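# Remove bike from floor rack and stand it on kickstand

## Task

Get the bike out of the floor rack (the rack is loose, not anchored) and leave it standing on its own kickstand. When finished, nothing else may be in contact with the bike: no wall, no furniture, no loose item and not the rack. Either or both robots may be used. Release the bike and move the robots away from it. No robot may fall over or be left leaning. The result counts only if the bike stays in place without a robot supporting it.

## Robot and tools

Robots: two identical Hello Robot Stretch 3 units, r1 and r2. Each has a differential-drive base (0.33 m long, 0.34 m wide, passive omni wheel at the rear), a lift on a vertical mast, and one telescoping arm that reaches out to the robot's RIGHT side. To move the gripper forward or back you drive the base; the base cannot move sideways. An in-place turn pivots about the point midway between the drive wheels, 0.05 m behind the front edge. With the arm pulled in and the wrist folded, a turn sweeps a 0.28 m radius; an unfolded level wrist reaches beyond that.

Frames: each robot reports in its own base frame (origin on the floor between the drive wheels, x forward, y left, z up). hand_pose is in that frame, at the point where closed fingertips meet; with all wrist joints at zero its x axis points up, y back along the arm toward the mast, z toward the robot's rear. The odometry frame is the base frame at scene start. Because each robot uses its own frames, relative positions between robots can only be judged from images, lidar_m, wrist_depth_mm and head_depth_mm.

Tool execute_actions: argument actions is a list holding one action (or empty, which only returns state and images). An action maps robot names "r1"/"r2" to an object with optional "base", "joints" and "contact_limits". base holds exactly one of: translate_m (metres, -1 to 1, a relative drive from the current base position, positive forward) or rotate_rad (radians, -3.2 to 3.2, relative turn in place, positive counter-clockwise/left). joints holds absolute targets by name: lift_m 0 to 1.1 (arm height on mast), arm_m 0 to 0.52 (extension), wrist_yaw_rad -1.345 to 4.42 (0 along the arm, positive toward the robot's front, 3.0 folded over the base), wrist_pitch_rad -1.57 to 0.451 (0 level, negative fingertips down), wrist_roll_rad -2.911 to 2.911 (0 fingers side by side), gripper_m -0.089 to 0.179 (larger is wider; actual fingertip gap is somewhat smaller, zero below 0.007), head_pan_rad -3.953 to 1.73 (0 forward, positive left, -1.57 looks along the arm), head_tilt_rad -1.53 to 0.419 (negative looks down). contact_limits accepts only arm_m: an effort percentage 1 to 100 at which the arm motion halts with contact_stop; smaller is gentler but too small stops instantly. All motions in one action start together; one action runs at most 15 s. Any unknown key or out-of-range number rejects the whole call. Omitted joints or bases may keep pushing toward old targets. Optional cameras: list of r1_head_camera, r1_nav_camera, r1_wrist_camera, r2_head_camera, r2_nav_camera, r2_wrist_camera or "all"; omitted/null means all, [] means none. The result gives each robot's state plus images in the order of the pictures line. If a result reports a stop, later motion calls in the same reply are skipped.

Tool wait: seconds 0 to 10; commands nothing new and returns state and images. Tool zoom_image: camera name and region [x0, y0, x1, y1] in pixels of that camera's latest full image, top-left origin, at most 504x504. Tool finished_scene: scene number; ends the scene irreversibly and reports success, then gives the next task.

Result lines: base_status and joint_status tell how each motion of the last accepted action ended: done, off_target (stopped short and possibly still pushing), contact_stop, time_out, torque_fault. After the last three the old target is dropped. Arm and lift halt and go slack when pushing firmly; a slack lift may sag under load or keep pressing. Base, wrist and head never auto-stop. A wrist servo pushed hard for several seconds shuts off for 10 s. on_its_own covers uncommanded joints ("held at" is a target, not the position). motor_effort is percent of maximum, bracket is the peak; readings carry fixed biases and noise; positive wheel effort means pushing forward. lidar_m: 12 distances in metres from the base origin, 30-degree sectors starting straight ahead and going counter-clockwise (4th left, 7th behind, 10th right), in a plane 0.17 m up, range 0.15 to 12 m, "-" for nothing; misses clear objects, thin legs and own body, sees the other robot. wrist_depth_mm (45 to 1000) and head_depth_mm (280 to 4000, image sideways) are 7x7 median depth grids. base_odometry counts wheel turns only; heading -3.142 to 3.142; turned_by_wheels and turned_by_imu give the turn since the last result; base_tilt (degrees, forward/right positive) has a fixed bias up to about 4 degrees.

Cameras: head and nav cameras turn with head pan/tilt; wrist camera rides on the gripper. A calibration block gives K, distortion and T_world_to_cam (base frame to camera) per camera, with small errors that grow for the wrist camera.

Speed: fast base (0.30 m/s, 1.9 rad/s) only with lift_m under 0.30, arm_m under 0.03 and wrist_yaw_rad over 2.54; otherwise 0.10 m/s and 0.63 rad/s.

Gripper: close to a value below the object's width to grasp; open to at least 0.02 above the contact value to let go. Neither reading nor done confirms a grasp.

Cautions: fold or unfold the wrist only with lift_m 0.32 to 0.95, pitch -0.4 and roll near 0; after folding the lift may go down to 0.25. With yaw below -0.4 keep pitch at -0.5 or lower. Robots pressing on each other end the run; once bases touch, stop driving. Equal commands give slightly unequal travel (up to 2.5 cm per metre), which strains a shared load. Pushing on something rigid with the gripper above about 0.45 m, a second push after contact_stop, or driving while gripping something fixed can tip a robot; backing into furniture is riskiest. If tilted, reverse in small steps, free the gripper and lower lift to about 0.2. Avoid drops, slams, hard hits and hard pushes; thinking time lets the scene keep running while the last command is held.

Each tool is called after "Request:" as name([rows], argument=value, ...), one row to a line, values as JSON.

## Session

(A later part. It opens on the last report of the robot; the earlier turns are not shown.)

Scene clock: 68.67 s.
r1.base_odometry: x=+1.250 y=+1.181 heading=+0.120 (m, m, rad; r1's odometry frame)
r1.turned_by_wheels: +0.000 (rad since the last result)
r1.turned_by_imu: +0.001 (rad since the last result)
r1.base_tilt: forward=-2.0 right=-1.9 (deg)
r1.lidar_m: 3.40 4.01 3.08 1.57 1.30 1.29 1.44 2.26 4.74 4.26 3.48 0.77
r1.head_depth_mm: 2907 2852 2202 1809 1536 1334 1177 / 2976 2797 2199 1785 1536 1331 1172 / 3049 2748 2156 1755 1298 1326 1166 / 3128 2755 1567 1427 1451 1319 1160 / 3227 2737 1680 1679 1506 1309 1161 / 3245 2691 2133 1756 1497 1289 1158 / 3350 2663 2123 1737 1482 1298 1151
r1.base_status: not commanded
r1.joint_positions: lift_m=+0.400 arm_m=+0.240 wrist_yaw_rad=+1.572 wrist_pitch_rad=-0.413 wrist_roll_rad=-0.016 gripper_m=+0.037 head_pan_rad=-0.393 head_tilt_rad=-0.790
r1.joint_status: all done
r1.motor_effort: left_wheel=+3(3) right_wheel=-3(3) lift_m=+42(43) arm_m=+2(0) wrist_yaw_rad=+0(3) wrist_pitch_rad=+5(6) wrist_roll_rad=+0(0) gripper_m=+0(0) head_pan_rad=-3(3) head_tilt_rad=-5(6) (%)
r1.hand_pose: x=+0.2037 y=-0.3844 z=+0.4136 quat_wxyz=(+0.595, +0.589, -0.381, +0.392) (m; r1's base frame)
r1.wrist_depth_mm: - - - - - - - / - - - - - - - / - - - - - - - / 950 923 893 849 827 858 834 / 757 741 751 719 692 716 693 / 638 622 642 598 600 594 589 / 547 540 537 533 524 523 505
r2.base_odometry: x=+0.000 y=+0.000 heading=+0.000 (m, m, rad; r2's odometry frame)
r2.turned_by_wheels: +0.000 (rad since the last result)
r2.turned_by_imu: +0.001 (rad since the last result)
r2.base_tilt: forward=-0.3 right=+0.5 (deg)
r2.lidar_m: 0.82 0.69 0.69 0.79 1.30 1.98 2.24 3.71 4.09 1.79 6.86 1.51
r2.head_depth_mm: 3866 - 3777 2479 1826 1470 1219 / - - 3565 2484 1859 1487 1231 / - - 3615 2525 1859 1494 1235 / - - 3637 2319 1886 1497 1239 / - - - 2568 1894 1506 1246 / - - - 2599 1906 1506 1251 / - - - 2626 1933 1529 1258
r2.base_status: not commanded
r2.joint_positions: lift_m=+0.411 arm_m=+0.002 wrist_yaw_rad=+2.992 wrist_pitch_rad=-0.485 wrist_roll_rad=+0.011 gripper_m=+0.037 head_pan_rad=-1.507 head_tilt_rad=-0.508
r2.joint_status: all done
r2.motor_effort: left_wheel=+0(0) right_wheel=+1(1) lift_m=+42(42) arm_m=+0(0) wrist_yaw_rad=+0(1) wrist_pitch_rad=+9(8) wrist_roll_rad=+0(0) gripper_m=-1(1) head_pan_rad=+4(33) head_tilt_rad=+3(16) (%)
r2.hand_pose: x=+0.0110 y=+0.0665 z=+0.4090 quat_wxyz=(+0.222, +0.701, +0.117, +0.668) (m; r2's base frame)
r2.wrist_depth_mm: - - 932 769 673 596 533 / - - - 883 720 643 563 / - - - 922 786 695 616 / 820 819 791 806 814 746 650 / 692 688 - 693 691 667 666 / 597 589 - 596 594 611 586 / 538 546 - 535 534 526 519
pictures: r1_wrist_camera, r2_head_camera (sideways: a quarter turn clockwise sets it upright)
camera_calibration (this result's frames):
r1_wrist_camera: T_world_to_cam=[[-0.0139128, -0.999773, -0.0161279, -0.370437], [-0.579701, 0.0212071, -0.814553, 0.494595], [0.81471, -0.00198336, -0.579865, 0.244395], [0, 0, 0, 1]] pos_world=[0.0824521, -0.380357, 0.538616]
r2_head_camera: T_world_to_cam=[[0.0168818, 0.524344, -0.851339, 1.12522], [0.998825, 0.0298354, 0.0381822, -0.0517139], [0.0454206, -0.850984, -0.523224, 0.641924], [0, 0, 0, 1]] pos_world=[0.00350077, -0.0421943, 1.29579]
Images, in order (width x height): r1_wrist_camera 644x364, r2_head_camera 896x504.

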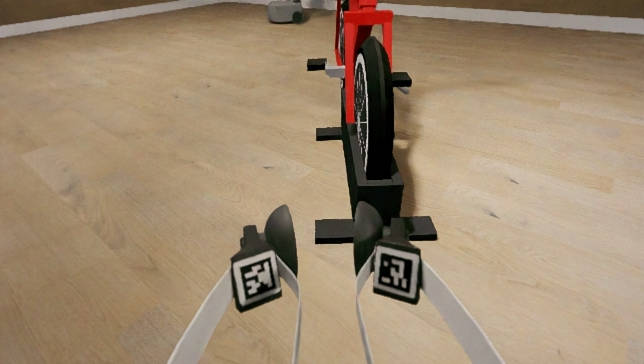

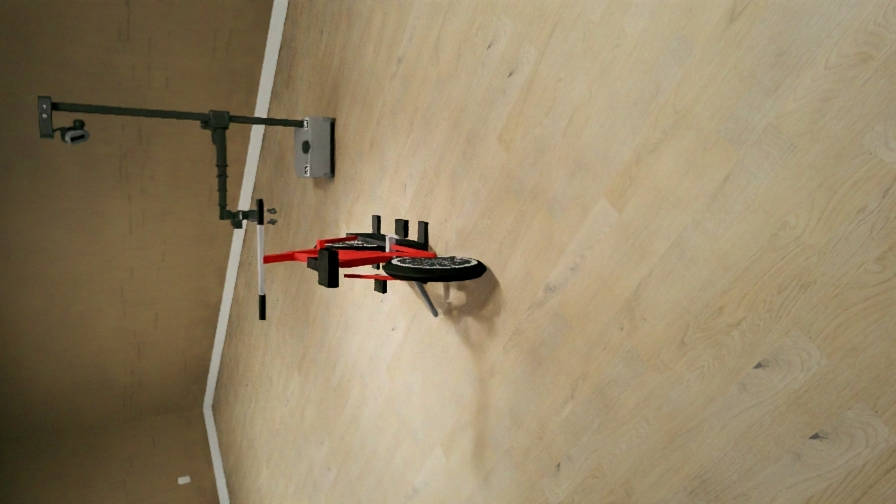

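Request:
execute_actions([
  {"r1":{"base":{"rotate_rad":-0.5}},"r2":{"base":{"rotate_rad":-1.32},"joints":{"lift_m":0.35,"wrist_pitch_rad":-0.4,"head_pan_rad":-0.1,"head_tilt_rad":-0.8}}},
], cameras=[])

Request:
execute_actions([
  {"r1":{"base":{"translate_m":0.34}},"r2":{"base":{"translate_m":1.0},"joints":{"wrist_yaw_rad":1.57,"gripper_m":0.13}}},
], cameras=[])

Request:
execute_actions([
  {"r1":{"base":{"rotate_rad":0.6}},"r2":{"base":{"translate_m":0.2},"joints":{"lift_m":0.17,"wrist_pitch_rad":-0.32,"arm_m":0.04}}},
], cameras=["r1_wrist_camera","r1_head_camera"])

Request:
execute_actions([
  {"r2":{"base":{"rotate_rad":-0.16}}},
], cameras=["r2_wrist_camera","r2_head_camera"])

Scene clock: 95.50 s.
r1.base_odometry: x=+1.250 y=+1.181 heading=-0.380 (m, m, rad; r1's odometry frame)
r1.turned_by_wheels: -0.500 (rad since the last result)
r1.turned_by_imu: -0.505 (rad since the last result)
r1.base_tilt: forward=-2.0 right=-1.9 (deg)
r1.lidar_m: 0.78 3.41 3.99 2.92 1.53 1.30 1.29 1.45 2.35 4.74 4.17 3.49
r1.head_depth_mm: 3410 2816 2191 1812 1532 1334 1170 / 3325 2819 2191 1796 1519 1327 1173 / 3234 2774 2192 1794 1523 1321 1167 / 3154 2716 2181 1774 1520 1320 1157 / 3062 2698 2147 1757 1506 1305 1159 / 3021 2690 2150 1756 1282 1308 1155 / 2949 2702 2107 1476 1382 1309 1147
r1.base_status: done
r1.joint_positions: lift_m=+0.400 arm_m=+0.240 wrist_yaw_rad=+1.572 wrist_pitch_rad=-0.414 wrist_roll_rad=-0.016 gripper_m=+0.037 head_pan_rad=-0.393 head_tilt_rad=-0.790
r1.joint_status: not commanded
r1.motor_effort: left_wheel=+3(10) right_wheel=-3(8) lift_m=+43(43) arm_m=+2(3) wrist_yaw_rad=-3(2) wrist_pitch_rad=+5(6) wrist_roll_rad=+0(0) gripper_m=+0(0) head_pan_rad=-3(3) head_tilt_rad=-5(5) (%)
r1.hand_pose: x=+0.2036 y=-0.3845 z=+0.4133 quat_wxyz=(+0.595, +0.589, -0.381, +0.392) (m; r1's base frame)
r1.wrist_depth_mm: - - - - - - - / - - - - - - - / - - - - - - - / 946 892 800 891 897 831 818 / 739 751 743 746 739 702 685 / 635 616 641 596 587 596 590 / 544 540 534 529 524 511 520
r2.base_odometry: x=+0.000 y=+0.000 heading=-1.320 (m, m, rad; r2's odometry frame)
r2.turned_by_wheels: -1.320 (rad since the last result)
r2.turned_by_imu: -1.315 (rad since the last result)
r2.base_tilt: forward=-0.4 right=+0.4 (deg)
r2.lidar_m: 1.78 3.23 1.03 0.73 0.69 0.71 0.94 1.98 2.03 2.69 4.09 3.43
r2.head_depth_mm: 3848 2841 2148 1745 1462 1260 1100 / - 2832 2156 1742 1463 1263 1105 / 3924 2617 2198 1763 1473 1267 1108 / - 2760 2121 1762 1481 1278 1117 / - 2905 2206 1768 1482 1274 1120 / - 2927 2217 1789 1496 1275 1120 / - 2909 2228 1791 1505 1282 1124
r2.base_status: done
r2.joint_positions: lift_m=+0.351 arm_m=+0.002 wrist_yaw_rad=+2.992 wrist_pitch_rad=-0.420 wrist_roll_rad=+0.011 gripper_m=+0.037 head_pan_rad=-0.107 head_tilt_rad=-0.790
r2.joint_status: all done
r2.motor_effort: left_wheel=+1(4) right_wheel=-3(8) lift_m=+25(38) arm_m=+0(0) wrist_yaw_rad=+0(0) wrist_pitch_rad=+11(12) wrist_roll_rad=+0(0) gripper_m=-1(0) head_pan_rad=+4(41) head_tilt_rad=-3(20) (%)
r2.hand_pose: x=+0.0122 y=+0.0751 z=+0.3627 quat_wxyz=(+0.200, +0.704, +0.094, +0.675) (m; r2's base frame)
r2.wrist_depth_mm: 516 - 735 903 - - - / 550 - 766 - - - - / 585 - 833 940 - - 967 / 618 676 796 783 789 771 779 / 646 659 - 648 655 655 660 / 575 563 - 551 557 560 548 / 488 499 - 486 490 481 485
pictures: none
No camera images: the call's "cameras" was empty. Leave "cameras" out to get every camera's image.

Scene clock: 106.73 s.
r1.base_odometry: x=+1.566 y=+1.055 heading=-0.380 (m, m, rad; r1's odometry frame)
r1.turned_by_wheels: +0.000 (rad since the last result)
r1.turned_by_imu: +0.000 (rad since the last result)
r1.base_tilt: forward=-2.0 right=-1.9 (deg)
r1.lidar_m: 0.45 2.18 3.94 3.67 1.94 1.63 1.63 1.82 2.95 4.81 3.77 0.45
r1.head_depth_mm: 3062 2824 2201 1815 1537 1328 1174 / 2973 2801 2200 1798 1522 1320 1174 / 2930 2797 2168 1793 1522 1320 1160 / 2857 2733 2162 1780 1523 1314 1165 / 2819 2709 2140 1776 1506 1294 1124 / 2807 2702 2121 1753 1500 1075 1160 / 2684 2682 2098 1744 1039 1232 1145
r1.base_status: done
r1.joint_positions: lift_m=+0.400 arm_m=+0.240 wrist_yaw_rad=+1.572 wrist_pitch_rad=-0.414 wrist_roll_rad=-0.016 gripper_m=+0.037 head_pan_rad=-0.393 head_tilt_rad=-0.790
r1.joint_status: not commanded
r1.motor_effort: left_wheel=+3(10) right_wheel=-3(4) lift_m=+43(43) arm_m=+2(2) wrist_yaw_rad=-2(1) wrist_pitch_rad=+5(6) wrist_roll_rad=+0(0) gripper_m=+0(0) head_pan_rad=-3(3) head_tilt_rad=-5(5) (%)
r1.hand_pose: x=+0.2036 y=-0.3845 z=+0.4133 quat_wxyz=(+0.595, +0.589, -0.381, +0.392) (m; r1's base frame)
r1.wrist_depth_mm: - - - - - - - / - 601 - - - - - / - 551 - - - - - / 925 580 909 884 863 842 849 / 739 687 746 734 729 691 687 / 627 600 524 585 593 601 591 / 560 533 532 542 528 516 508
r2.base_odometry: x=+0.248 y=-0.969 heading=-1.320 (m, m, rad; r2's odometry frame)
r2.turned_by_wheels: +0.000 (rad since the last result)
r2.turned_by_imu: +0.007 (rad since the last result)
r2.base_tilt: forward=-0.4 right=+0.4 (deg)
r2.lidar_m: 1.15 5.63 1.81 1.29 1.23 1.26 1.68 2.83 2.90 3.73 3.54 0.81
r2.head_depth_mm: 3523 2341 2152 1740 1460 1255 1106 / 3742 2695 2022 1687 1462 1260 1109 / - 2856 2069 1666 1437 1270 1116 / - 2885 2185 1774 1486 1272 1117 / - 2961 2222 1773 1491 1277 1117 / - 2923 2205 1784 1497 1288 1121 / - 2944 2247 1790 1499 1286 1118
r2.base_status: done
r2.joint_positions: lift_m=+0.351 arm_m=+0.002 wrist_yaw_rad=+1.573 wrist_pitch_rad=-0.420 wrist_roll_rad=+0.011 gripper_m=+0.130 head_pan_rad=-0.107 head_tilt_rad=-0.790
r2.joint_status: all done
r2.motor_effort: left_wheel=+1(4) right_wheel=-2(2) lift_m=+25(25) arm_m=+0(1) wrist_yaw_rad=-2(3) wrist_pitch_rad=+11(11) wrist_roll_rad=+0(0) gripper_m=+0(81) head_pan_rad=+3(4) head_tilt_rad=-3(4) (%)
r2.hand_pose: x=+0.2028 y=-0.1462 z=+0.3628 quat_wxyz=(+0.591, +0.596, -0.387, +0.382) (m; r2's base frame)
r2.wrist_depth_mm: - - - - - - - / - - - - - - - / - - - - - - 988 / 810 806 782 796 788 786 774 / 662 678 655 653 659 655 642 / 557 - 557 561 558 554 561 / 492 485 490 487 489 487 477
pictures: none
No camera images: the call's "cameras" was empty. Leave "cameras" out to get every camera's image.

Scene clock: 109.93 s.
r1.base_odometry: x=+1.566 y=+1.055 heading=+0.220 (m, m, rad; r1's odometry frame)
r1.turned_by_wheels: +0.600 (rad since the last result)
r1.turned_by_imu: +0.608 (rad since the last result)
r1.base_tilt: forward=-2.0 right=-2.0 (deg)
r1.lidar_m: 3.63 3.92 3.21 1.85 1.62 1.62 1.90 3.34 4.83 3.61 0.45 0.49
r1.head_depth_mm: 2691 2776 2197 1816 1539 1329 1176 / 2750 2809 2169 1798 1531 1329 1135 / 2852 2750 2174 1677 1085 1059 1108 / 2941 2741 2037 1382 1357 1291 1160 / 2992 2292 2064 1651 1495 1309 1161 / 3132 2131 2087 1754 1493 1306 1150 / 3227 2667 2117 1741 1486 1295 1145
r1.base_status: done
r1.joint_positions: lift_m=+0.400 arm_m=+0.240 wrist_yaw_rad=+1.572 wrist_pitch_rad=-0.414 wrist_roll_rad=-0.016 gripper_m=+0.037 head_pan_rad=-0.393 head_tilt_rad=-0.790
r1.joint_status: not commanded
r1.motor_effort: left_wheel=-2(8) right_wheel=+2(6) lift_m=+43(43) arm_m=+2(3) wrist_yaw_rad=-2(2) wrist_pitch_rad=+5(5) wrist_roll_rad=+0(0) gripper_m=+0(1) head_pan_rad=-2(3) head_tilt_rad=-5(5) (%)
r1.hand_pose: x=+0.2035 y=-0.3845 z=+0.4133 quat_wxyz=(+0.595, +0.589, -0.381, +0.392) (m; r1's base frame)
r1.wrist_depth_mm: - - - - - - - / - - - 459 - - - / - - - 461 - - - / 918 926 896 338 874 853 832 / 730 758 724 323 739 694 691 / 636 627 630 331 578 604 601 / 535 538 528 366 520 523 526
r2.base_odometry: x=+0.298 y=-1.162 heading=-1.320 (m, m, rad; r2's odometry frame)
r2.turned_by_wheels: +0.000 (rad since the last result)
r2.turned_by_imu: +0.002 (rad since the last result)
r2.base_tilt: forward=-0.3 right=+0.4 (deg)
r2.lidar_m: 4.74 5.84 1.97 1.40 1.34 1.37 1.83 2.99 3.10 3.64 3.44 0.62
r2.head_depth_mm: 3420 2804 2091 1734 1463 1255 1107 / 3737 2590 1532 1461 1367 1263 1111 / 3985 2845 2168 1705 1468 1263 1114 / - 2877 2183 1756 1471 1271 1121 / - 2894 2189 1780 1493 1274 1118 / - 2918 2218 1787 1489 1287 1125 / - 2989 2209 1803 1488 1283 1125
r2.base_status: done
r2.joint_positions: lift_m=+0.171 arm_m=+0.040 wrist_yaw_rad=+1.572 wrist_pitch_rad=-0.341 wrist_roll_rad=+0.011 gripper_m=+0.130 head_pan_rad=-0.107 head_tilt_rad=-0.790
r2.joint_status: all done
r2.motor_effort: left_wheel=+1(4) right_wheel=-2(4) lift_m=+25(25) arm_m=+3(1) wrist_yaw_rad=-2(2) wrist_pitch_rad=+11(12) wrist_roll_rad=+0(0) gripper_m=+0(1) head_pan_rad=+4(4) head_tilt_rad=-4(4) (%)
r2.hand_pose: x=+0.2121 y=-0.1844 z=+0.2009 quat_wxyz=(+0.575, +0.580, -0.410, +0.405) (m; r2's base frame)
r2.wrist_depth_mm: - - - - 668 - - / - - - - 960 - - / 780 779 778 757 709 737 714 / 583 571 568 574 567 571 563 / 464 484 462 463 459 458 454 / 395 - 389 388 385 383 387 / 343 329 332 331 330 328 329
pictures: r1_head_camera (sideways: a quarter turn clockwise sets it upright), r1_wrist_camera
camera_calibration (this result's frames):
r1_head_camera: T_world_to_cam=[[-0.66727, 0.263427, -0.696676, 0.93147], [0.401635, 0.914982, -0.0387095, 0.0510084], [0.627249, -0.305639, -0.716341, 0.88794], [0, 0, 0, 1]] pos_world=[0.0440955, -0.0206567, 1.28698]
r1_wrist_camera: T_world_to_cam=[[-0.0139335, -0.999773, -0.0161092, -0.370476], [-0.58069, 0.0212063, -0.813848, 0.494197], [0.814005, -0.00198525, -0.580854, 0.244914], [0, 0, 0, 1]] pos_world=[0.0824522, -0.380386, 0.538492]
Images, in order (width x height): r1_head_camera 896x504, r1_wrist_camera 644x364.

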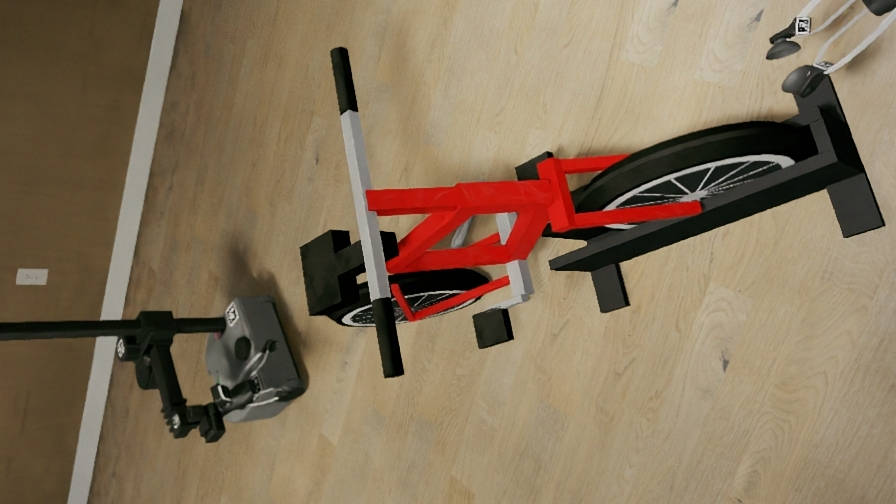

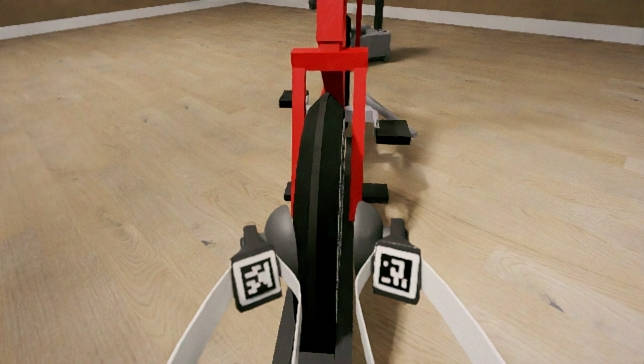

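Scene clock: 111.03 s.
r1.base_odometry: x=+1.566 y=+1.055 heading=+0.220 (m, m, rad; r1's odometry frame)
r1.turned_by_wheels: +0.000 (rad since the last result)
r1.turned_by_imu: +0.000 (rad since the last result)
r1.base_tilt: forward=-1.9 right=-1.9 (deg)
r1.lidar_m: 3.65 3.93 3.20 1.85 1.63 1.63 1.90 3.32 4.83 3.59 0.45 0.50
r1.head_depth_mm: 2666 2797 2188 1805 1531 1337 1177 / 2715 2793 2200 1806 1525 1332 1135 / 2838 2753 2167 1667 1086 1062 1112 / 2969 2767 2042 1381 1350 1287 1162 / 3000 2217 2145 1660 1502 1308 1158 / 3176 2158 2080 1754 1501 1304 1159 / 3215 2651 2117 1737 1496 1296 1148
r1.base_status: not commanded
r1.joint_positions: lift_m=+0.400 arm_m=+0.240 wrist_yaw_rad=+1.572 wrist_pitch_rad=-0.414 wrist_roll_rad=-0.016 gripper_m=+0.037 head_pan_rad=-0.393 head_tilt_rad=-0.790
r1.joint_status: not commanded
r1.motor_effort: left_wheel=-2(2) right_wheel=+2(1) lift_m=+43(43) arm_m=+2(2) wrist_yaw_rad=-1(2) wrist_pitch_rad=+5(6) wrist_roll_rad=+0(0) gripper_m=+0(0) head_pan_rad=-2(3) head_tilt_rad=-5(6) (%)
r1.hand_pose: x=+0.2035 y=-0.3845 z=+0.4133 quat_wxyz=(+0.595, +0.589, -0.381, +0.392) (m; r1's base frame)
r1.wrist_depth_mm: - - - - - - - / - - - 462 - - - / - - - 452 - - - / 892 918 878 334 863 860 835 / 755 760 741 323 718 716 686 / 637 620 632 333 583 594 608 / 554 545 542 366 524 526 516
r2.base_odometry: x=+0.298 y=-1.162 heading=-1.480 (m, m, rad; r2's odometry frame)
r2.turned_by_wheels: -0.160 (rad since the last result)
r2.turned_by_imu: -0.159 (rad since the last result)
r2.base_tilt: forward=-0.3 right=+0.5 (deg)
r2.lidar_m: 0.63 5.82 2.41 1.49 1.33 1.34 1.61 2.99 3.01 3.63 3.43 0.62
r2.head_depth_mm: 3097 2689 2153 1740 1461 1253 1110 / 3419 2824 2149 1736 1460 1258 1108 / 3665 2842 1574 1649 1400 1267 1113 / 3992 2629 2199 1720 1473 1271 1114 / - 2927 2211 1767 1492 1275 1124 / - 2948 2213 1785 1489 1283 1127 / - 2922 2245 1790 1495 1283 1131
r2.base_status: done
r2.joint_positions: lift_m=+0.171 arm_m=+0.040 wrist_yaw_rad=+1.572 wrist_pitch_rad=-0.341 wrist_roll_rad=+0.011 gripper_m=+0.130 head_pan_rad=-0.107 head_tilt_rad=-0.790
r2.joint_status: not commanded
r2.motor_effort: left_wheel=+1(5) right_wheel=-2(7) lift_m=+25(26) arm_m=+3(3) wrist_yaw_rad=-2(2) wrist_pitch_rad=+11(11) wrist_roll_rad=+0(0) gripper_m=+0(1) head_pan_rad=+4(4) head_tilt_rad=-3(4) (%)
r2.hand_pose: x=+0.2121 y=-0.1844 z=+0.2009 quat_wxyz=(+0.575, +0.580, -0.410, +0.405) (m; r2's base frame)
r2.wrist_depth_mm: - - - 715 - - - / - - - 777 - - - / 776 761 773 699 742 754 741 / 573 578 583 571 571 560 566 / 471 477 463 464 459 464 457 / 390 - 390 387 384 380 379 / 343 328 336 329 335 327 327
pictures: r2_head_camera (sideways: a quarter turn clockwise sets it upright), r2_wrist_camera
camera_calibration (this result's frames):
r2_head_camera: T_world_to_cam=[[-0.729395, 0.12883, -0.671853, 0.895823], [0.149459, 0.988392, 0.0272685, -0.0323122], [0.667567, -0.0805247, -0.740183, 0.920351], [0, 0, 0, 1]] pos_world=[0.0438419, -0.00936088, 1.28397]
r2_wrist_camera: T_world_to_cam=[[-0.0405607, -0.999092, -0.0130531, -0.178815], [-0.533771, 0.0327096, -0.844996, 0.317184], [0.844656, -0.0273063, -0.534613, 0.0929658], [0, 0, 0, 1]] pos_world=[0.0835264, -0.186489, 0.315386]
Images, in order (width x height): r2_head_camera 896x504, r2_wrist_camera 644x364.

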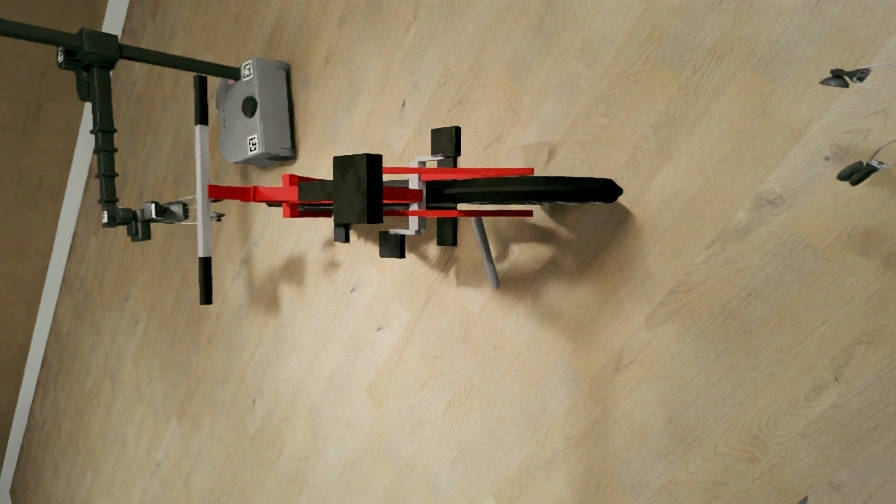

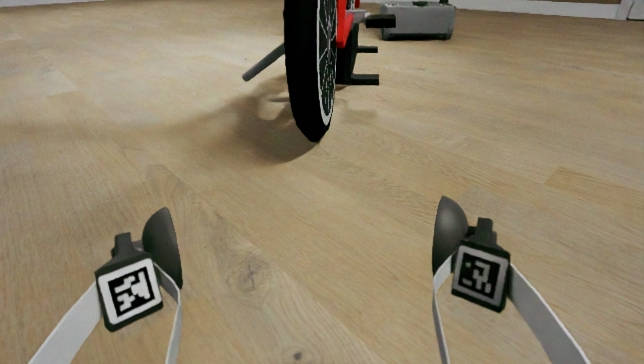

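Request:
execute_actions([
  {"r1":{"base":{"translate_m":0.12},"joints":{"lift_m":0.36,"wrist_roll_rad":1.56,"gripper_m":0.08,"wrist_pitch_rad":-1.49}},"r2":{"base":{"translate_m":0.17}}},
], cameras=["r1_wrist_camera","r2_wrist_camera"])

Request:
execute_actions([
  {"r1":{"base":{"translate_m":0.1}},"r2":{"joints":{"gripper_m":-0.07}}},
], cameras=["r1_wrist_camera","r2_wrist_camera"])

Scene clock: 129.83 s.
r1.base_odometry: x=+1.683 y=+1.081 heading=+0.220 (m, m, rad; r1's odometry frame)
r1.turned_by_wheels: +0.000 (rad since the last result)
r1.turned_by_imu: +0.000 (rad since the last result)
r1.base_tilt: forward=-1.9 right=-1.8 (deg)
r1.lidar_m: 3.54 3.84 3.37 1.95 1.71 1.71 1.99 3.49 4.90 3.52 0.38 0.52
r1.head_depth_mm: 2592 2772 2225 1766 1525 1338 1172 / 2695 2809 2159 1758 1533 1254 938 / 2747 2791 2160 1015 1091 1042 1130 / 2814 2630 2056 1236 1426 1287 1160 / 2999 2435 2001 1707 1478 1314 1153 / 3067 2676 2008 1757 1494 1306 1154 / 3163 2698 2114 1740 1493 1300 1145
r1.base_status: done
r1.joint_positions: lift_m=+0.360 arm_m=+0.240 wrist_yaw_rad=+1.572 wrist_pitch_rad=-1.480 wrist_roll_rad=+1.554 gripper_m=+0.080 head_pan_rad=-0.393 head_tilt_rad=-0.790
r1.joint_status: all done
r1.motor_effort: left_wheel=-2(4) right_wheel=+2(5) lift_m=+28(39) arm_m=+2(2) wrist_yaw_rad=-1(1) wrist_pitch_rad=-4(6) wrist_roll_rad=+3(3) gripper_m=+0(79) head_pan_rad=-2(3) head_tilt_rad=-5(5) (%)
r1.hand_pose: x=-0.0224 y=-0.3848 z=+0.2416 quat_wxyz=(+0.482, +0.526, -0.518, -0.472) (m; r1's base frame)
r1.wrist_depth_mm: 384 376 369 363 354 355 345 / 393 386 383 380 372 363 360 / 406 398 391 387 382 378 369 / 254 268 400 398 392 385 380 / 209 265 417 410 406 404 390 / 450 444 438 428 429 413 408 / 485 475 463 - 440 430 425
r2.base_odometry: x=+0.314 y=-1.332 heading=-1.480 (m, m, rad; r2's odometry frame)
r2.turned_by_wheels: +0.000 (rad since the last result)
r2.turned_by_imu: +0.002 (rad since the last result)
r2.base_tilt: forward=-0.4 right=+0.4 (deg)
r2.lidar_m: 0.79 5.69 2.60 1.62 1.45 1.45 1.75 3.11 3.15 3.74 3.32 0.46
r2.head_depth_mm: 3083 1904 2013 1740 1453 1252 1107 / 3363 2725 2021 1698 1469 1267 1109 / 3564 2626 2016 1181 1189 1239 1111 / 3816 2906 2196 1722 1473 1273 1118 / - 2881 2191 1779 1486 1272 1126 / - 2912 2215 1790 1502 1280 1119 / - 2963 2226 1781 1504 1281 1130
r2.base_status: done
r2.joint_positions: lift_m=+0.171 arm_m=+0.040 wrist_yaw_rad=+1.572 wrist_pitch_rad=-0.341 wrist_roll_rad=+0.011 gripper_m=+0.130 head_pan_rad=-0.107 head_tilt_rad=-0.790
r2.joint_status: not commanded
r2.motor_effort: left_wheel=+1(4) right_wheel=-2(4) lift_m=+25(25) arm_m=+2(2) wrist_yaw_rad=-2(1) wrist_pitch_rad=+11(11) wrist_roll_rad=+0(0) gripper_m=-1(1) head_pan_rad=+4(3) head_tilt_rad=-3(3) (%)
r2.hand_pose: x=+0.2121 y=-0.1844 z=+0.2009 quat_wxyz=(+0.575, +0.580, -0.410, +0.405) (m; r2's base frame)
r2.wrist_depth_mm: - - - 349 - - - / - - - 363 - - - / 779 756 775 406 734 757 732 / 586 584 566 546 576 562 560 / 460 487 462 458 459 465 452 / 393 - 391 387 382 380 378 / 346 330 334 330 331 328 330
pictures: r1_wrist_camera, r2_wrist_camera
camera_calibration (this result's frames):
r1_wrist_camera: T_world_to_cam=[[-0.99639, 0.0192423, -0.0826899, 0.00945686], [0.00198329, 0.978986, 0.203916, 0.358975], [0.0848761, 0.203016, -0.97549, 0.486965], [0, 0, 0, 1]] pos_world=[-0.032621, -0.450475, 0.402611]
r2_wrist_camera: T_world_to_cam=[[-0.0405597, -0.999092, -0.0130561, -0.178814], [-0.533705, 0.0327095, -0.845038, 0.317198], [0.844697, -0.0273063, -0.534547, 0.0929465], [0, 0, 0, 1]] pos_world=[0.0835259, -0.186489, 0.315394]
Images, in order (width x height): r1_wrist_camera 644x364, r2_wrist_camera 644x364.

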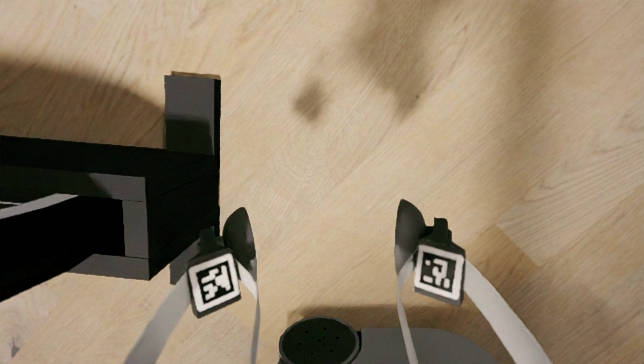

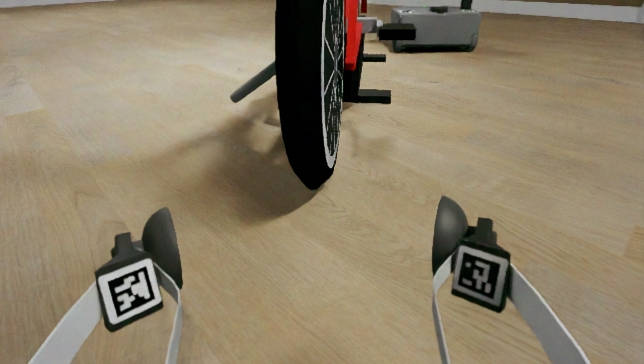

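Scene clock: 132.33 s.
r1.base_odometry: x=+1.781 y=+1.103 heading=+0.220 (m, m, rad; r1's odometry frame)
r1.turned_by_wheels: +0.000 (rad since the last result)
r1.turned_by_imu: +0.000 (rad since the last result)
r1.base_tilt: forward=-2.0 right=-1.9 (deg)
r1.lidar_m: 3.46 3.77 3.51 2.03 1.78 1.78 2.07 3.62 4.96 0.35 0.36 0.53
r1.head_depth_mm: 2557 2717 2227 1770 1537 1334 1158 / 2650 2832 2201 1808 912 938 940 / 2675 2779 2173 1083 1220 1200 1134 / 2732 2561 2033 1298 1375 1305 1161 / 2899 2582 1953 1769 1468 1304 1159 / 3014 2737 1991 1759 1500 1304 1157 / 3171 2661 2112 1762 1494 1299 1148
r1.base_status: done
r1.joint_positions: lift_m=+0.360 arm_m=+0.240 wrist_yaw_rad=+1.572 wrist_pitch_rad=-1.480 wrist_roll_rad=+1.554 gripper_m=+0.080 head_pan_rad=-0.393 head_tilt_rad=-0.790
r1.joint_status: not commanded
r1.motor_effort: left_wheel=-2(2) right_wheel=+1(6) lift_m=+28(28) arm_m=+2(2) wrist_yaw_rad=-2(2) wrist_pitch_rad=-4(4) wrist_roll_rad=+3(3) gripper_m=+0(0) head_pan_rad=-2(2) head_tilt_rad=-5(5) (%)
r1.hand_pose: x=-0.0225 y=-0.3848 z=+0.2416 quat_wxyz=(+0.482, +0.526, -0.518, -0.472) (m; r1's base frame)
r1.wrist_depth_mm: 383 374 371 367 363 355 347 / 392 391 376 381 373 361 361 / 408 396 391 381 387 373 369 / 246 247 249 402 396 390 382 / 155 170 249 414 406 397 394 / 131 148 440 433 423 412 410 / 130 474 459 - 435 434 427
r2.base_odometry: x=+0.314 y=-1.332 heading=-1.480 (m, m, rad; r2's odometry frame)
r2.turned_by_wheels: +0.000 (rad since the last result)
r2.turned_by_imu: +0.000 (rad since the last result)
r2.base_tilt: forward=-0.4 right=+0.4 (deg)
r2.lidar_m: 0.79 5.69 2.61 1.62 1.45 1.45 1.75 3.11 3.14 3.73 3.33 0.46
r2.head_depth_mm: 3118 1752 1966 1737 1458 1251 1108 / 3375 2732 1960 1691 1465 1265 1131 / 3531 2715 1937 1188 1195 1242 1115 / 3888 2872 2174 1710 1479 1269 1119 / - 2917 2205 1772 1480 1273 1128 / - 2951 2241 1787 1496 1279 1122 / - 2938 2234 1787 1500 1288 1128
r2.base_status: not commanded
r2.joint_positions: lift_m=+0.171 arm_m=+0.040 wrist_yaw_rad=+1.572 wrist_pitch_rad=-0.341 wrist_roll_rad=+0.011 gripper_m=-0.069 head_pan_rad=-0.107 head_tilt_rad=-0.790
r2.joint_status: all done
r2.motor_effort: left_wheel=+1(1) right_wheel=-2(2) lift_m=+25(25) arm_m=+3(3) wrist_yaw_rad=-2(2) wrist_pitch_rad=+11(11) wrist_roll_rad=+0(0) gripper_m=-24(99) head_pan_rad=+4(4) head_tilt_rad=-3(4) (%)
r2.hand_pose: x=+0.2121 y=-0.1844 z=+0.2009 quat_wxyz=(+0.575, +0.580, -0.410, +0.405) (m; r2's base frame)
r2.wrist_depth_mm: - - - 351 - - - / - - - 367 - - - / 759 781 762 403 749 745 746 / 582 588 582 547 574 560 557 / 471 465 463 - 460 459 452 / 392 389 390 - 390 381 379 / 335 336 334 332 328 329 328
pictures: r1_wrist_camera, r2_wrist_camera
camera_calibration (this result's frames):
r1_wrist_camera: T_world_to_cam=[[-0.996427, 0.0193168, -0.0822145, 0.00924752], [0.00215335, 0.978985, 0.203921, 0.358978], [0.0844259, 0.203015, -0.975529, 0.486975], [0, 0, 0, 1]] pos_world=[-0.0326718, -0.450476, 0.402616]
r2_wrist_camera: T_world_to_cam=[[-0.0405736, -0.999091, -0.0130561, -0.178816], [-0.533705, 0.0327169, -0.845038, 0.317199], [0.844697, -0.0273181, -0.534547, 0.0929443], [0, 0, 0, 1]] pos_world=[0.0835259, -0.186493, 0.315394]
Images, in order (width x height): r1_wrist_camera 644x364, r2_wrist_camera 644x364.

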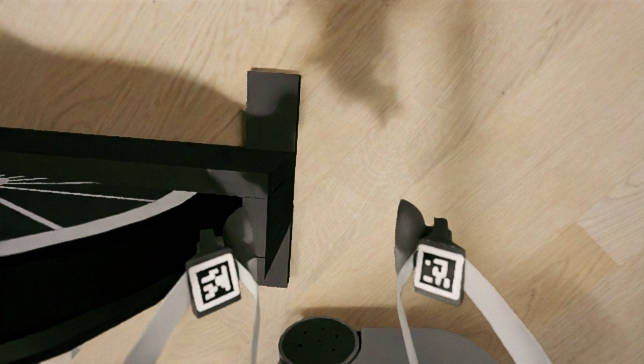

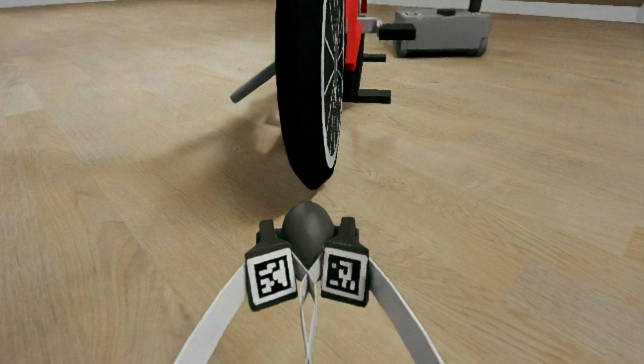

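Request:
execute_actions([
  {"r2":{"joints":{"gripper_m":0.13}}},
], cameras=[])

Request:
execute_actions([
  {"r2":{"base":{"translate_m":0.29}},"r1":{"base":{"translate_m":0.015}}},
], cameras=["r2_wrist_camera"])

Request:
execute_actions([
  {"r2":{"joints":{"gripper_m":-0.07}},"r1":{"joints":{"lift_m":0.235}}},
], cameras=["r1_wrist_camera","r2_wrist_camera"])

Scene clock: 147.00 s.
r1.base_odometry: x=+1.781 y=+1.103 heading=+0.220 (m, m, rad; r1's odometry frame)
r1.turned_by_wheels: +0.000 (rad since the last result)
r1.turned_by_imu: +0.001 (rad since the last result)
r1.base_tilt: forward=-2.0 right=-1.8 (deg)
r1.lidar_m: 3.45 3.76 3.51 2.03 1.78 1.78 2.08 3.61 4.99 0.35 0.36 0.53
r1.head_depth_mm: 2532 2702 2204 1771 1541 1329 1153 / 2660 2794 2193 1797 914 940 937 / 2676 2776 2161 1082 1213 1202 1134 / 2703 2539 2041 1299 1367 1287 1168 / 2902 2632 1953 1765 1462 1309 1164 / 3032 2682 2008 1755 1495 1301 1156 / 3152 2666 2096 1751 1487 1300 1144
r1.base_status: not commanded
r1.joint_positions: lift_m=+0.360 arm_m=+0.240 wrist_yaw_rad=+1.572 wrist_pitch_rad=-1.480 wrist_roll_rad=+1.554 gripper_m=+0.080 head_pan_rad=-0.393 head_tilt_rad=-0.790
r1.joint_status: not commanded
r1.motor_effort: left_wheel=-2(2) right_wheel=+1(1) lift_m=+28(28) arm_m=+2(2) wrist_yaw_rad=-1(2) wrist_pitch_rad=-4(4) wrist_roll_rad=+3(3) gripper_m=+0(1) head_pan_rad=-2(3) head_tilt_rad=-5(5) (%)
r1.hand_pose: x=-0.0225 y=-0.3848 z=+0.2416 quat_wxyz=(+0.482, +0.526, -0.518, -0.472) (m; r1's base frame)
r1.wrist_depth_mm: 381 370 367 362 361 352 348 / 393 385 382 376 367 367 358 / 403 393 393 381 382 377 374 / 246 248 249 391 397 391 379 / 155 172 250 418 401 400 391 / 130 148 444 435 427 414 409 / 130 454 458 - 440 433 419
r2.base_odometry: x=+0.314 y=-1.332 heading=-1.480 (m, m, rad; r2's odometry frame)
r2.turned_by_wheels: +0.000 (rad since the last result)
r2.turned_by_imu: +0.001 (rad since the last result)
r2.base_tilt: forward=-0.3 right=+0.5 (deg)
r2.lidar_m: 0.79 5.70 2.61 1.62 1.44 1.45 1.75 3.13 3.15 3.74 3.32 0.46
r2.head_depth_mm: 3108 1748 1940 1728 1453 1249 1110 / 3354 2735 1978 1710 1471 1252 1106 / 3580 2717 1945 1185 1192 1242 1111 / 3809 2875 2171 1715 1475 1273 1120 / - 2951 2204 1769 1483 1273 1119 / - 2917 2216 1787 1486 1280 1126 / - 2960 2219 1798 1503 1285 1126
r2.base_status: not commanded
r2.joint_positions: lift_m=+0.171 arm_m=+0.040 wrist_yaw_rad=+1.572 wrist_pitch_rad=-0.341 wrist_roll_rad=+0.011 gripper_m=+0.130 head_pan_rad=-0.107 head_tilt_rad=-0.790
r2.joint_status: all done
r2.motor_effort: left_wheel=+1(1) right_wheel=-2(3) lift_m=+26(25) arm_m=+3(3) wrist_yaw_rad=-2(1) wrist_pitch_rad=+11(11) wrist_roll_rad=+0(0) gripper_m=+0(78) head_pan_rad=+4(4) head_tilt_rad=-4(4) (%)
r2.hand_pose: x=+0.2121 y=-0.1844 z=+0.2009 quat_wxyz=(+0.575, +0.580, -0.410, +0.405) (m; r2's base frame)
r2.wrist_depth_mm: - - - 349 - - - / - - - 362 - - - / 778 764 768 409 741 732 743 / 585 574 570 552 578 575 559 / 468 481 464 462 460 469 454 / 391 - 384 389 384 385 380 / 342 327 331 329 332 328 329
pictures: none
No camera images: the call's "cameras" was empty. Leave "cameras" out to get every camera's image.

Scene clock: 151.07 s.
r1.base_odometry: x=+1.796 y=+1.106 heading=+0.220 (m, m, rad; r1's odometry frame)
r1.turned_by_wheels: +0.000 (rad since the last result)
r1.turned_by_imu: +0.000 (rad since the last result)
r1.base_tilt: forward=-2.0 right=-1.7 (deg)
r1.lidar_m: 3.46 3.75 3.54 2.04 1.79 1.79 2.09 3.65 4.98 0.35 0.36 0.54
r1.head_depth_mm: 2531 2718 2209 1821 1532 1329 1138 / 2621 2815 2168 1795 890 919 945 / 2622 2652 2112 1087 1189 1204 1131 / 2799 2768 1777 1311 1341 1289 1158 / 2895 2708 1617 1741 1474 1318 1155 / 2986 2679 2118 1746 1501 1301 1161 / 3091 2677 2114 1750 1494 1299 1150
r1.base_status: done
r1.joint_positions: lift_m=+0.360 arm_m=+0.240 wrist_yaw_rad=+1.572 wrist_pitch_rad=-1.481 wrist_roll_rad=+1.554 gripper_m=+0.080 head_pan_rad=-0.393 head_tilt_rad=-0.790
r1.joint_status: not commanded
r1.motor_effort: left_wheel=-2(5) right_wheel=+1(6) lift_m=+28(28) arm_m=+2(2) wrist_yaw_rad=-2(2) wrist_pitch_rad=-4(4) wrist_roll_rad=+3(2) gripper_m=+0(1) head_pan_rad=-3(3) head_tilt_rad=-4(5) (%)
r1.hand_pose: x=-0.0226 y=-0.3848 z=+0.2416 quat_wxyz=(+0.482, +0.526, -0.518, -0.472) (m; r1's base frame)
r1.wrist_depth_mm: 386 379 372 358 356 354 344 / 394 389 388 371 363 366 362 / 402 399 389 385 377 382 373 / 242 246 246 392 394 384 382 / 152 161 218 407 413 401 394 / 124 137 438 424 426 411 408 / 117 456 458 - 430 431 425
r2.base_odometry: x=+0.340 y=-1.620 heading=-1.479 (m, m, rad; r2's odometry frame)
r2.turned_by_wheels: +0.000 (rad since the last result)
r2.turned_by_imu: +0.002 (rad since the last result)
r2.base_tilt: forward=-0.4 right=+0.5 (deg)
r2.lidar_m: 0.51 5.49 2.95 1.83 1.63 1.64 1.98 3.34 3.37 3.53 0.21 0.22
r2.head_depth_mm: 2977 2825 2159 1685 1461 1259 1111 / 3165 2847 2154 1670 870 996 849 / 3479 2886 1521 1527 1364 1198 1111 / 3630 2860 2194 1770 1474 1244 1114 / 3939 2914 2219 1778 1490 1281 1119 / - 2940 2227 1794 1500 1277 1118 / - 2952 2234 1799 1498 1289 1125
r2.base_status: done
r2.joint_positions: lift_m=+0.171 arm_m=+0.040 wrist_yaw_rad=+1.572 wrist_pitch_rad=-0.341 wrist_roll_rad=+0.011 gripper_m=+0.130 head_pan_rad=-0.107 head_tilt_rad=-0.791
r2.joint_status: not commanded
r2.motor_effort: left_wheel=+1(4) right_wheel=-2(4) lift_m=+25(25) arm_m=+3(3) wrist_yaw_rad=-1(1) wrist_pitch_rad=+11(11) wrist_roll_rad=+0(0) gripper_m=+0(0) head_pan_rad=+4(4) head_tilt_rad=-4(3) (%)
r2.hand_pose: x=+0.2121 y=-0.1844 z=+0.2009 quat_wxyz=(+0.575, +0.580, -0.410, +0.405) (m; r2's base frame)
r2.wrist_depth_mm: - - 86 85 - - - / - - 82 85 437 - - / 772 769 80 84 663 729 731 / 585 592 83 87 563 555 565 / 462 490 86 90 460 465 454 / 390 - 89 93 385 379 378 / 346 330 102 101 331 331 329
pictures: r2_wrist_camera
camera_calibration (this result's frames):
r2_wrist_camera: T_world_to_cam=[[-0.0405743, -0.999091, -0.0130578, -0.178816], [-0.533673, 0.0327177, -0.845058, 0.317206], [0.844717, -0.0273191, -0.534515, 0.0929346], [0, 0, 0, 1]] pos_world=[0.0835257, -0.186493, 0.315398]
Images, in order (width x height): r2_wrist_camera 644x364.

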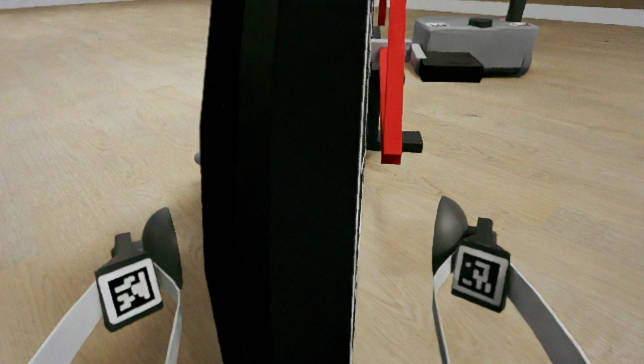

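Scene clock: 153.57 s.
r1.base_odometry: x=+1.796 y=+1.106 heading=+0.220 (m, m, rad; r1's odometry frame)
r1.turned_by_wheels: +0.000 (rad since the last result)
r1.turned_by_imu: -0.034 (rad since the last result)
r1.base_tilt: forward=-1.9 right=-1.9 (deg)
r1.lidar_m: 3.39 3.77 3.75 2.08 1.79 1.79 2.04 3.43 4.98 0.34 0.35 0.51
r1.head_depth_mm: 2532 2721 2190 1776 1536 1332 1177 / 2600 2749 2170 1809 1462 945 908 / 2633 2754 2176 1757 1043 1132 1127 / 2730 2626 1760 1110 1328 1289 1161 / 2861 2702 1629 1685 1448 1311 1154 / 2959 2686 2121 1762 1497 1294 1151 / 3045 2654 2118 1734 1486 1301 1152
r1.base_status: not commanded
r1.joint_positions: lift_m=+0.289 arm_m=+0.240 wrist_yaw_rad=+1.572 wrist_pitch_rad=-1.449 wrist_roll_rad=+1.555 gripper_m=+0.080 head_pan_rad=-0.393 head_tilt_rad=-0.792
r1.joint_status: lift_m contact_stop (moved -0.071 of -0.125)
r1.on_its_own: lift_m is slack since a contact_stop, until your next command for it (your +0.235 is given up)
r1.motor_effort: left_wheel=+2(17) right_wheel=-3(34) lift_m=+35(34) arm_m=+2(2) wrist_yaw_rad=-1(2) wrist_pitch_rad=-17(21) wrist_roll_rad=+3(3) gripper_m=-6(8) head_pan_rad=-2(2) head_tilt_rad=-4(5) (%)
r1.hand_pose: x=-0.0144 y=-0.3848 z=+0.1708 quat_wxyz=(+0.474, +0.533, -0.525, -0.464) (m; r1's base frame)
r1.wrist_depth_mm: 326 317 308 302 295 287 279 / 337 326 317 308 307 297 290 / 347 340 329 318 311 303 299 / 192 200 212 328 324 316 307 / 172 177 190 345 334 323 315 / 125 135 199 352 354 334 329 / 108 125 384 367 358 347 342
r2.base_odometry: x=+0.340 y=-1.620 heading=-1.479 (m, m, rad; r2's odometry frame)
r2.turned_by_wheels: +0.000 (rad since the last result)
r2.turned_by_imu: +0.001 (rad since the last result)
r2.base_tilt: forward=-0.3 right=+0.4 (deg)
r2.lidar_m: 0.51 5.46 2.94 1.83 1.64 1.65 1.98 3.35 3.35 3.53 0.22 0.22
r2.head_depth_mm: 2958 2789 2120 1686 1455 1258 1108 / 3181 2843 1954 1660 870 1184 889 / 3469 2884 1546 1537 1372 1197 1106 / 3743 2866 2203 1753 1474 1246 1110 / 3957 2883 2197 1784 1493 1274 1118 / - 2932 2230 1784 1496 1282 1128 / - 2991 2261 1802 1499 1284 1132
r2.base_status: not commanded
r2.joint_positions: lift_m=+0.171 arm_m=+0.040 wrist_yaw_rad=+1.583 wrist_pitch_rad=-0.336 wrist_roll_rad=+0.014 gripper_m=-0.068 head_pan_rad=-0.107 head_tilt_rad=-0.791
r2.joint_status: all done
r2.motor_effort: left_wheel=+2(3) right_wheel=-4(4) lift_m=+25(26) arm_m=+3(2) wrist_yaw_rad=-9(12) wrist_pitch_rad=+9(13) wrist_roll_rad=-1(1) gripper_m=-47(100) head_pan_rad=+4(4) head_tilt_rad=-4(4) (%)
r2.hand_pose: x=+0.2125 y=-0.1819 z=+0.2019 quat_wxyz=(+0.572, +0.582, -0.409, +0.409) (m; r2's base frame)
r2.wrist_depth_mm: - - - 78 - - - / - - 941 78 264 - - / 785 770 98 78 643 732 733 / 599 576 100 81 555 565 562 / 476 470 95 84 456 456 451 / 396 393 96 87 360 380 377 / 337 339 317 93 331 327 326
pictures: r1_wrist_camera, r2_wrist_camera
camera_calibration (this result's frames):
r1_wrist_camera: T_world_to_cam=[[-0.993333, 0.0201031, -0.113514, 0.0171896], [-0.00350498, 0.978956, 0.204043, 0.373278], [0.115227, 0.20308, -0.972359, 0.417167], [0, 0, 0, 1]] pos_world=[-0.0296856, -0.450487, 0.331423]
r2_wrist_camera: T_world_to_cam=[[-0.0308497, -0.999398, -0.0159012, -0.177853], [-0.530507, 0.0298548, -0.847155, 0.317396], [0.847119, -0.0176988, -0.531108, 0.0937071], [0, 0, 0, 1]] pos_world=[0.0835129, -0.185564, 0.315824]
Images, in order (width x height): r1_wrist_camera 644x364, r2_wrist_camera 644x364.

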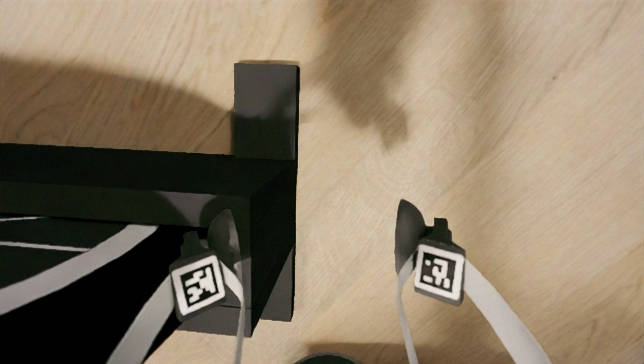

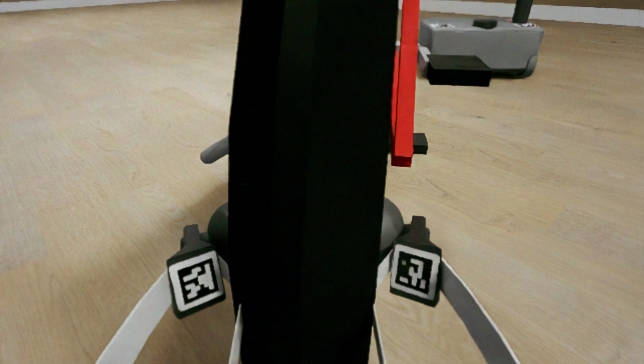

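Request:
execute_actions([
  {"r2":{"base":{"translate_m":-0.03}},"r1":{"joints":{"lift_m":0.30}}},
], cameras=["r1_wrist_camera"])

Request:
execute_actions([
  {"r1":{"joints":{"lift_m":0.235}}},
], cameras=["r1_wrist_camera"])

Scene clock: 162.37 s.
r1.base_odometry: x=+1.796 y=+1.106 heading=+0.220 (m, m, rad; r1's odometry frame)
r1.turned_by_wheels: +0.000 (rad since the last result)
r1.turned_by_imu: +0.001 (rad since the last result)
r1.base_tilt: forward=-2.0 right=-1.8 (deg)
r1.lidar_m: 3.40 3.76 3.75 2.08 1.79 1.79 2.04 3.44 4.97 0.35 0.35 0.51
r1.head_depth_mm: 2536 2699 2198 1758 1538 1323 1172 / 2630 2785 2191 1752 1501 956 904 / 2668 2763 2172 1748 1086 1112 1126 / 2715 1707 1799 1087 1363 1287 1159 / 2841 2725 1732 1682 1435 1307 1160 / 2968 2657 2064 1762 1497 1306 1152 / 3037 2684 2113 1744 1489 1298 1149
r1.base_status: not commanded
r1.joint_positions: lift_m=+0.300 arm_m=+0.240 wrist_yaw_rad=+1.572 wrist_pitch_rad=-1.480 wrist_roll_rad=+1.555 gripper_m=+0.080 head_pan_rad=-0.393 head_tilt_rad=-0.792
r1.joint_status: all done
r1.motor_effort: left_wheel=+2(3) right_wheel=-2(4) lift_m=+43(45) arm_m=+2(2) wrist_yaw_rad=-2(3) wrist_pitch_rad=-4(16) wrist_roll_rad=+3(2) gripper_m=+0(4) head_pan_rad=-3(3) head_tilt_rad=-4(4) (%)
r1.hand_pose: x=-0.0224 y=-0.3848 z=+0.1811 quat_wxyz=(+0.482, +0.526, -0.518, -0.472) (m; r1's base frame)
r1.wrist_depth_mm: 327 318 317 309 303 300 295 / 335 324 322 320 314 312 299 / 348 336 319 328 327 314 315 / 195 204 227 338 333 329 323 / 175 190 229 352 347 338 334 / 134 154 246 361 364 353 345 / 123 397 387 386 372 364 357
r2.base_odometry: x=+0.337 y=-1.591 heading=-1.479 (m, m, rad; r2's odometry frame)
r2.turned_by_wheels: +0.001 (rad since the last result)
r2.turned_by_imu: +0.002 (rad since the last result)
r2.base_tilt: forward=-0.3 right=+0.5 (deg)
r2.lidar_m: 0.52 5.48 2.90 1.80 1.62 1.62 1.95 3.32 3.35 3.56 0.22 0.23
r2.head_depth_mm: 2918 2805 2155 1703 1454 1253 1104 / 3159 2812 2164 1690 896 1000 868 / 3520 2857 1573 1480 1401 1197 1101 / 3695 2900 2172 1755 1477 1248 1117 / 3958 2906 2199 1772 1491 1275 1117 / - 2920 2209 1793 1491 1285 1128 / - 2976 2218 1792 1493 1277 1128
r2.base_status: done
r2.joint_positions: lift_m=+0.170 arm_m=+0.040 wrist_yaw_rad=+1.586 wrist_pitch_rad=-0.359 wrist_roll_rad=+0.008 gripper_m=-0.022 head_pan_rad=-0.107 head_tilt_rad=-0.791
r2.joint_status: not commanded
r2.on_its_own: gripper_m is held at -0.021, not at your -0.070, by its stall guard, which is still easing; right_wheel is at rest, and its effort (-30) is outside its rest range (-18 to +18)
r2.motor_effort: left_wheel=+4(5) right_wheel=-30(43) lift_m=+40(40) arm_m=+2(3) wrist_yaw_rad=-11(11) wrist_pitch_rad=+20(22) wrist_roll_rad=+2(2) gripper_m=-6(33) head_pan_rad=+4(4) head_tilt_rad=-3(4) (%)
r2.hand_pose: x=+0.2100 y=-0.1814 z=+0.1962 quat_wxyz=(+0.577, +0.586, -0.400, +0.405) (m; r2's base frame)
r2.wrist_depth_mm: - - - 88 472 - - / - - 894 90 419 944 - / 726 726 487 91 628 712 701 / 559 562 505 95 551 541 546 / 459 456 111 100 464 449 443 / 379 381 112 106 362 376 370 / 330 326 315 119 324 321 321
pictures: r1_wrist_camera
camera_calibration (this result's frames):
r1_wrist_camera: T_world_to_cam=[[-0.996365, 0.0201281, -0.0827794, 0.00483312], [0.00282741, 0.978965, 0.204007, 0.371322], [0.0851444, 0.203032, -0.975463, 0.427931], [0, 0, 0, 1]] pos_world=[-0.0326702, -0.450492, 0.342078]
Images, in order (width x height): r1_wrist_camera 644x364.

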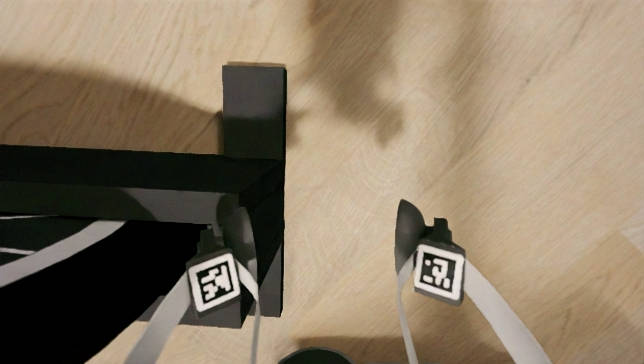

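Scene clock: 163.37 s.
r1.base_odometry: x=+1.796 y=+1.106 heading=+0.220 (m, m, rad; r1's odometry frame)
r1.turned_by_wheels: +0.000 (rad since the last result)
r1.turned_by_imu: -0.004 (rad since the last result)
r1.base_tilt: forward=-2.0 right=-1.9 (deg)
r1.lidar_m: 3.38 3.77 3.75 2.08 1.79 1.78 2.04 3.42 4.96 0.35 0.35 0.51
r1.head_depth_mm: 2530 2689 2197 1776 1543 1329 1171 / 2597 2771 2185 1755 1494 954 903 / 2689 2723 2176 1666 1031 1102 1135 / 2687 2517 1799 1074 1343 1292 1165 / 2862 2721 1765 1688 1436 1318 1154 / 2917 2655 2071 1748 1493 1305 1155 / 3096 2658 2110 1744 1488 1296 1145
r1.base_status: not commanded
r1.joint_positions: lift_m=+0.290 arm_m=+0.240 wrist_yaw_rad=+1.572 wrist_pitch_rad=-1.474 wrist_roll_rad=+1.555 gripper_m=+0.080 head_pan_rad=-0.393 head_tilt_rad=-0.792
r1.joint_status: lift_m contact_stop (moved -0.010 of -0.065)
r1.on_its_own: lift_m is slack since a contact_stop, until your next command for it (your +0.235 is given up)
r1.motor_effort: left_wheel=-1(2) right_wheel=+4(11) lift_m=+31(39) arm_m=+2(2) wrist_yaw_rad=-2(2) wrist_pitch_rad=-6(8) wrist_roll_rad=+3(2) gripper_m=-2(5) head_pan_rad=-2(3) head_tilt_rad=-4(4) (%)
r1.hand_pose: x=-0.0209 y=-0.3848 z=+0.1713 quat_wxyz=(+0.480, +0.527, -0.519, -0.471) (m; r1's base frame)
r1.wrist_depth_mm: 320 314 303 304 297 290 284 / 327 323 310 308 306 300 295 / 336 337 310 319 313 310 300 / 197 207 224 331 325 319 313 / 176 181 228 340 336 332 326 / 134 155 237 358 353 340 336 / 122 198 380 368 362 354 345
r2.base_odometry: x=+0.337 y=-1.591 heading=-1.479 (m, m, rad; r2's odometry frame)
r2.turned_by_wheels: +0.000 (rad since the last result)
r2.turned_by_imu: +0.000 (rad since the last result)
r2.base_tilt: forward=-0.3 right=+0.5 (deg)
r2.lidar_m: 0.52 5.49 2.91 1.80 1.62 1.62 1.96 3.33 3.34 3.55 0.22 0.23
r2.head_depth_mm: 2963 2838 2154 1705 1458 1252 1105 / 3234 2822 2157 1698 894 1003 867 / 3399 2835 1573 1493 1401 1198 1107 / 3753 2896 2198 1756 1468 1245 1113 / - 2881 2229 1791 1480 1274 1120 / - 2955 2218 1783 1486 1280 1125 / - 2927 2246 1803 1502 1288 1129
r2.base_status: not commanded
r2.joint_positions: lift_m=+0.170 arm_m=+0.040 wrist_yaw_rad=+1.586 wrist_pitch_rad=-0.359 wrist_roll_rad=+0.008 gripper_m=-0.016 head_pan_rad=-0.107 head_tilt_rad=-0.791
r2.joint_status: not commanded
r2.on_its_own: gripper_m is held at -0.017, not at your -0.070, by its stall guard, which is still easing; right_wheel is at rest, and its effort (-29) is outside its rest range (-18 to +18)
r2.motor_effort: left_wheel=+4(4) right_wheel=-29(30) lift_m=+40(40) arm_m=+3(3) wrist_yaw_rad=-11(11) wrist_pitch_rad=+20(20) wrist_roll_rad=+1(1) gripper_m=-29(29) head_pan_rad=+3(4) head_tilt_rad=-3(3) (%)
r2.hand_pose: x=+0.2100 y=-0.1814 z=+0.1962 quat_wxyz=(+0.577, +0.586, -0.400, +0.405) (m; r2's base frame)
r2.wrist_depth_mm: - - - 88 504 - - / - - 885 89 413 942 - / 738 719 485 91 651 700 713 / 549 561 505 95 555 548 535 / 458 453 110 100 466 448 439 / 376 378 112 106 360 375 369 / 327 328 319 119 325 324 323
pictures: r1_wrist_camera
camera_calibration (this result's frames):
r1_wrist_camera: T_world_to_cam=[[-0.995865, 0.0201048, -0.0885896, 0.00651682], [0.00161372, 0.978964, 0.204028, 0.373279], [0.0908279, 0.203042, -0.974948, 0.418304], [0, 0, 0, 1]] pos_world=[-0.0321062, -0.450491, 0.332243]
Images, in order (width x height): r1_wrist_camera 644x364.

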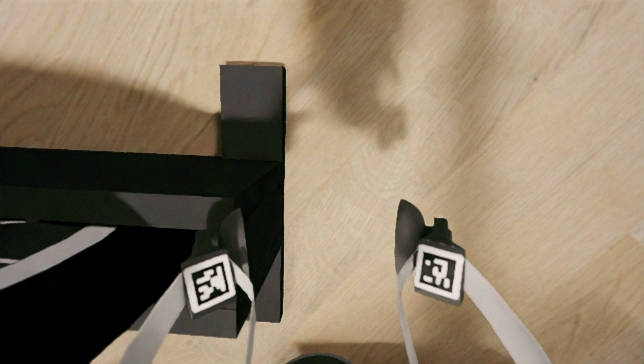

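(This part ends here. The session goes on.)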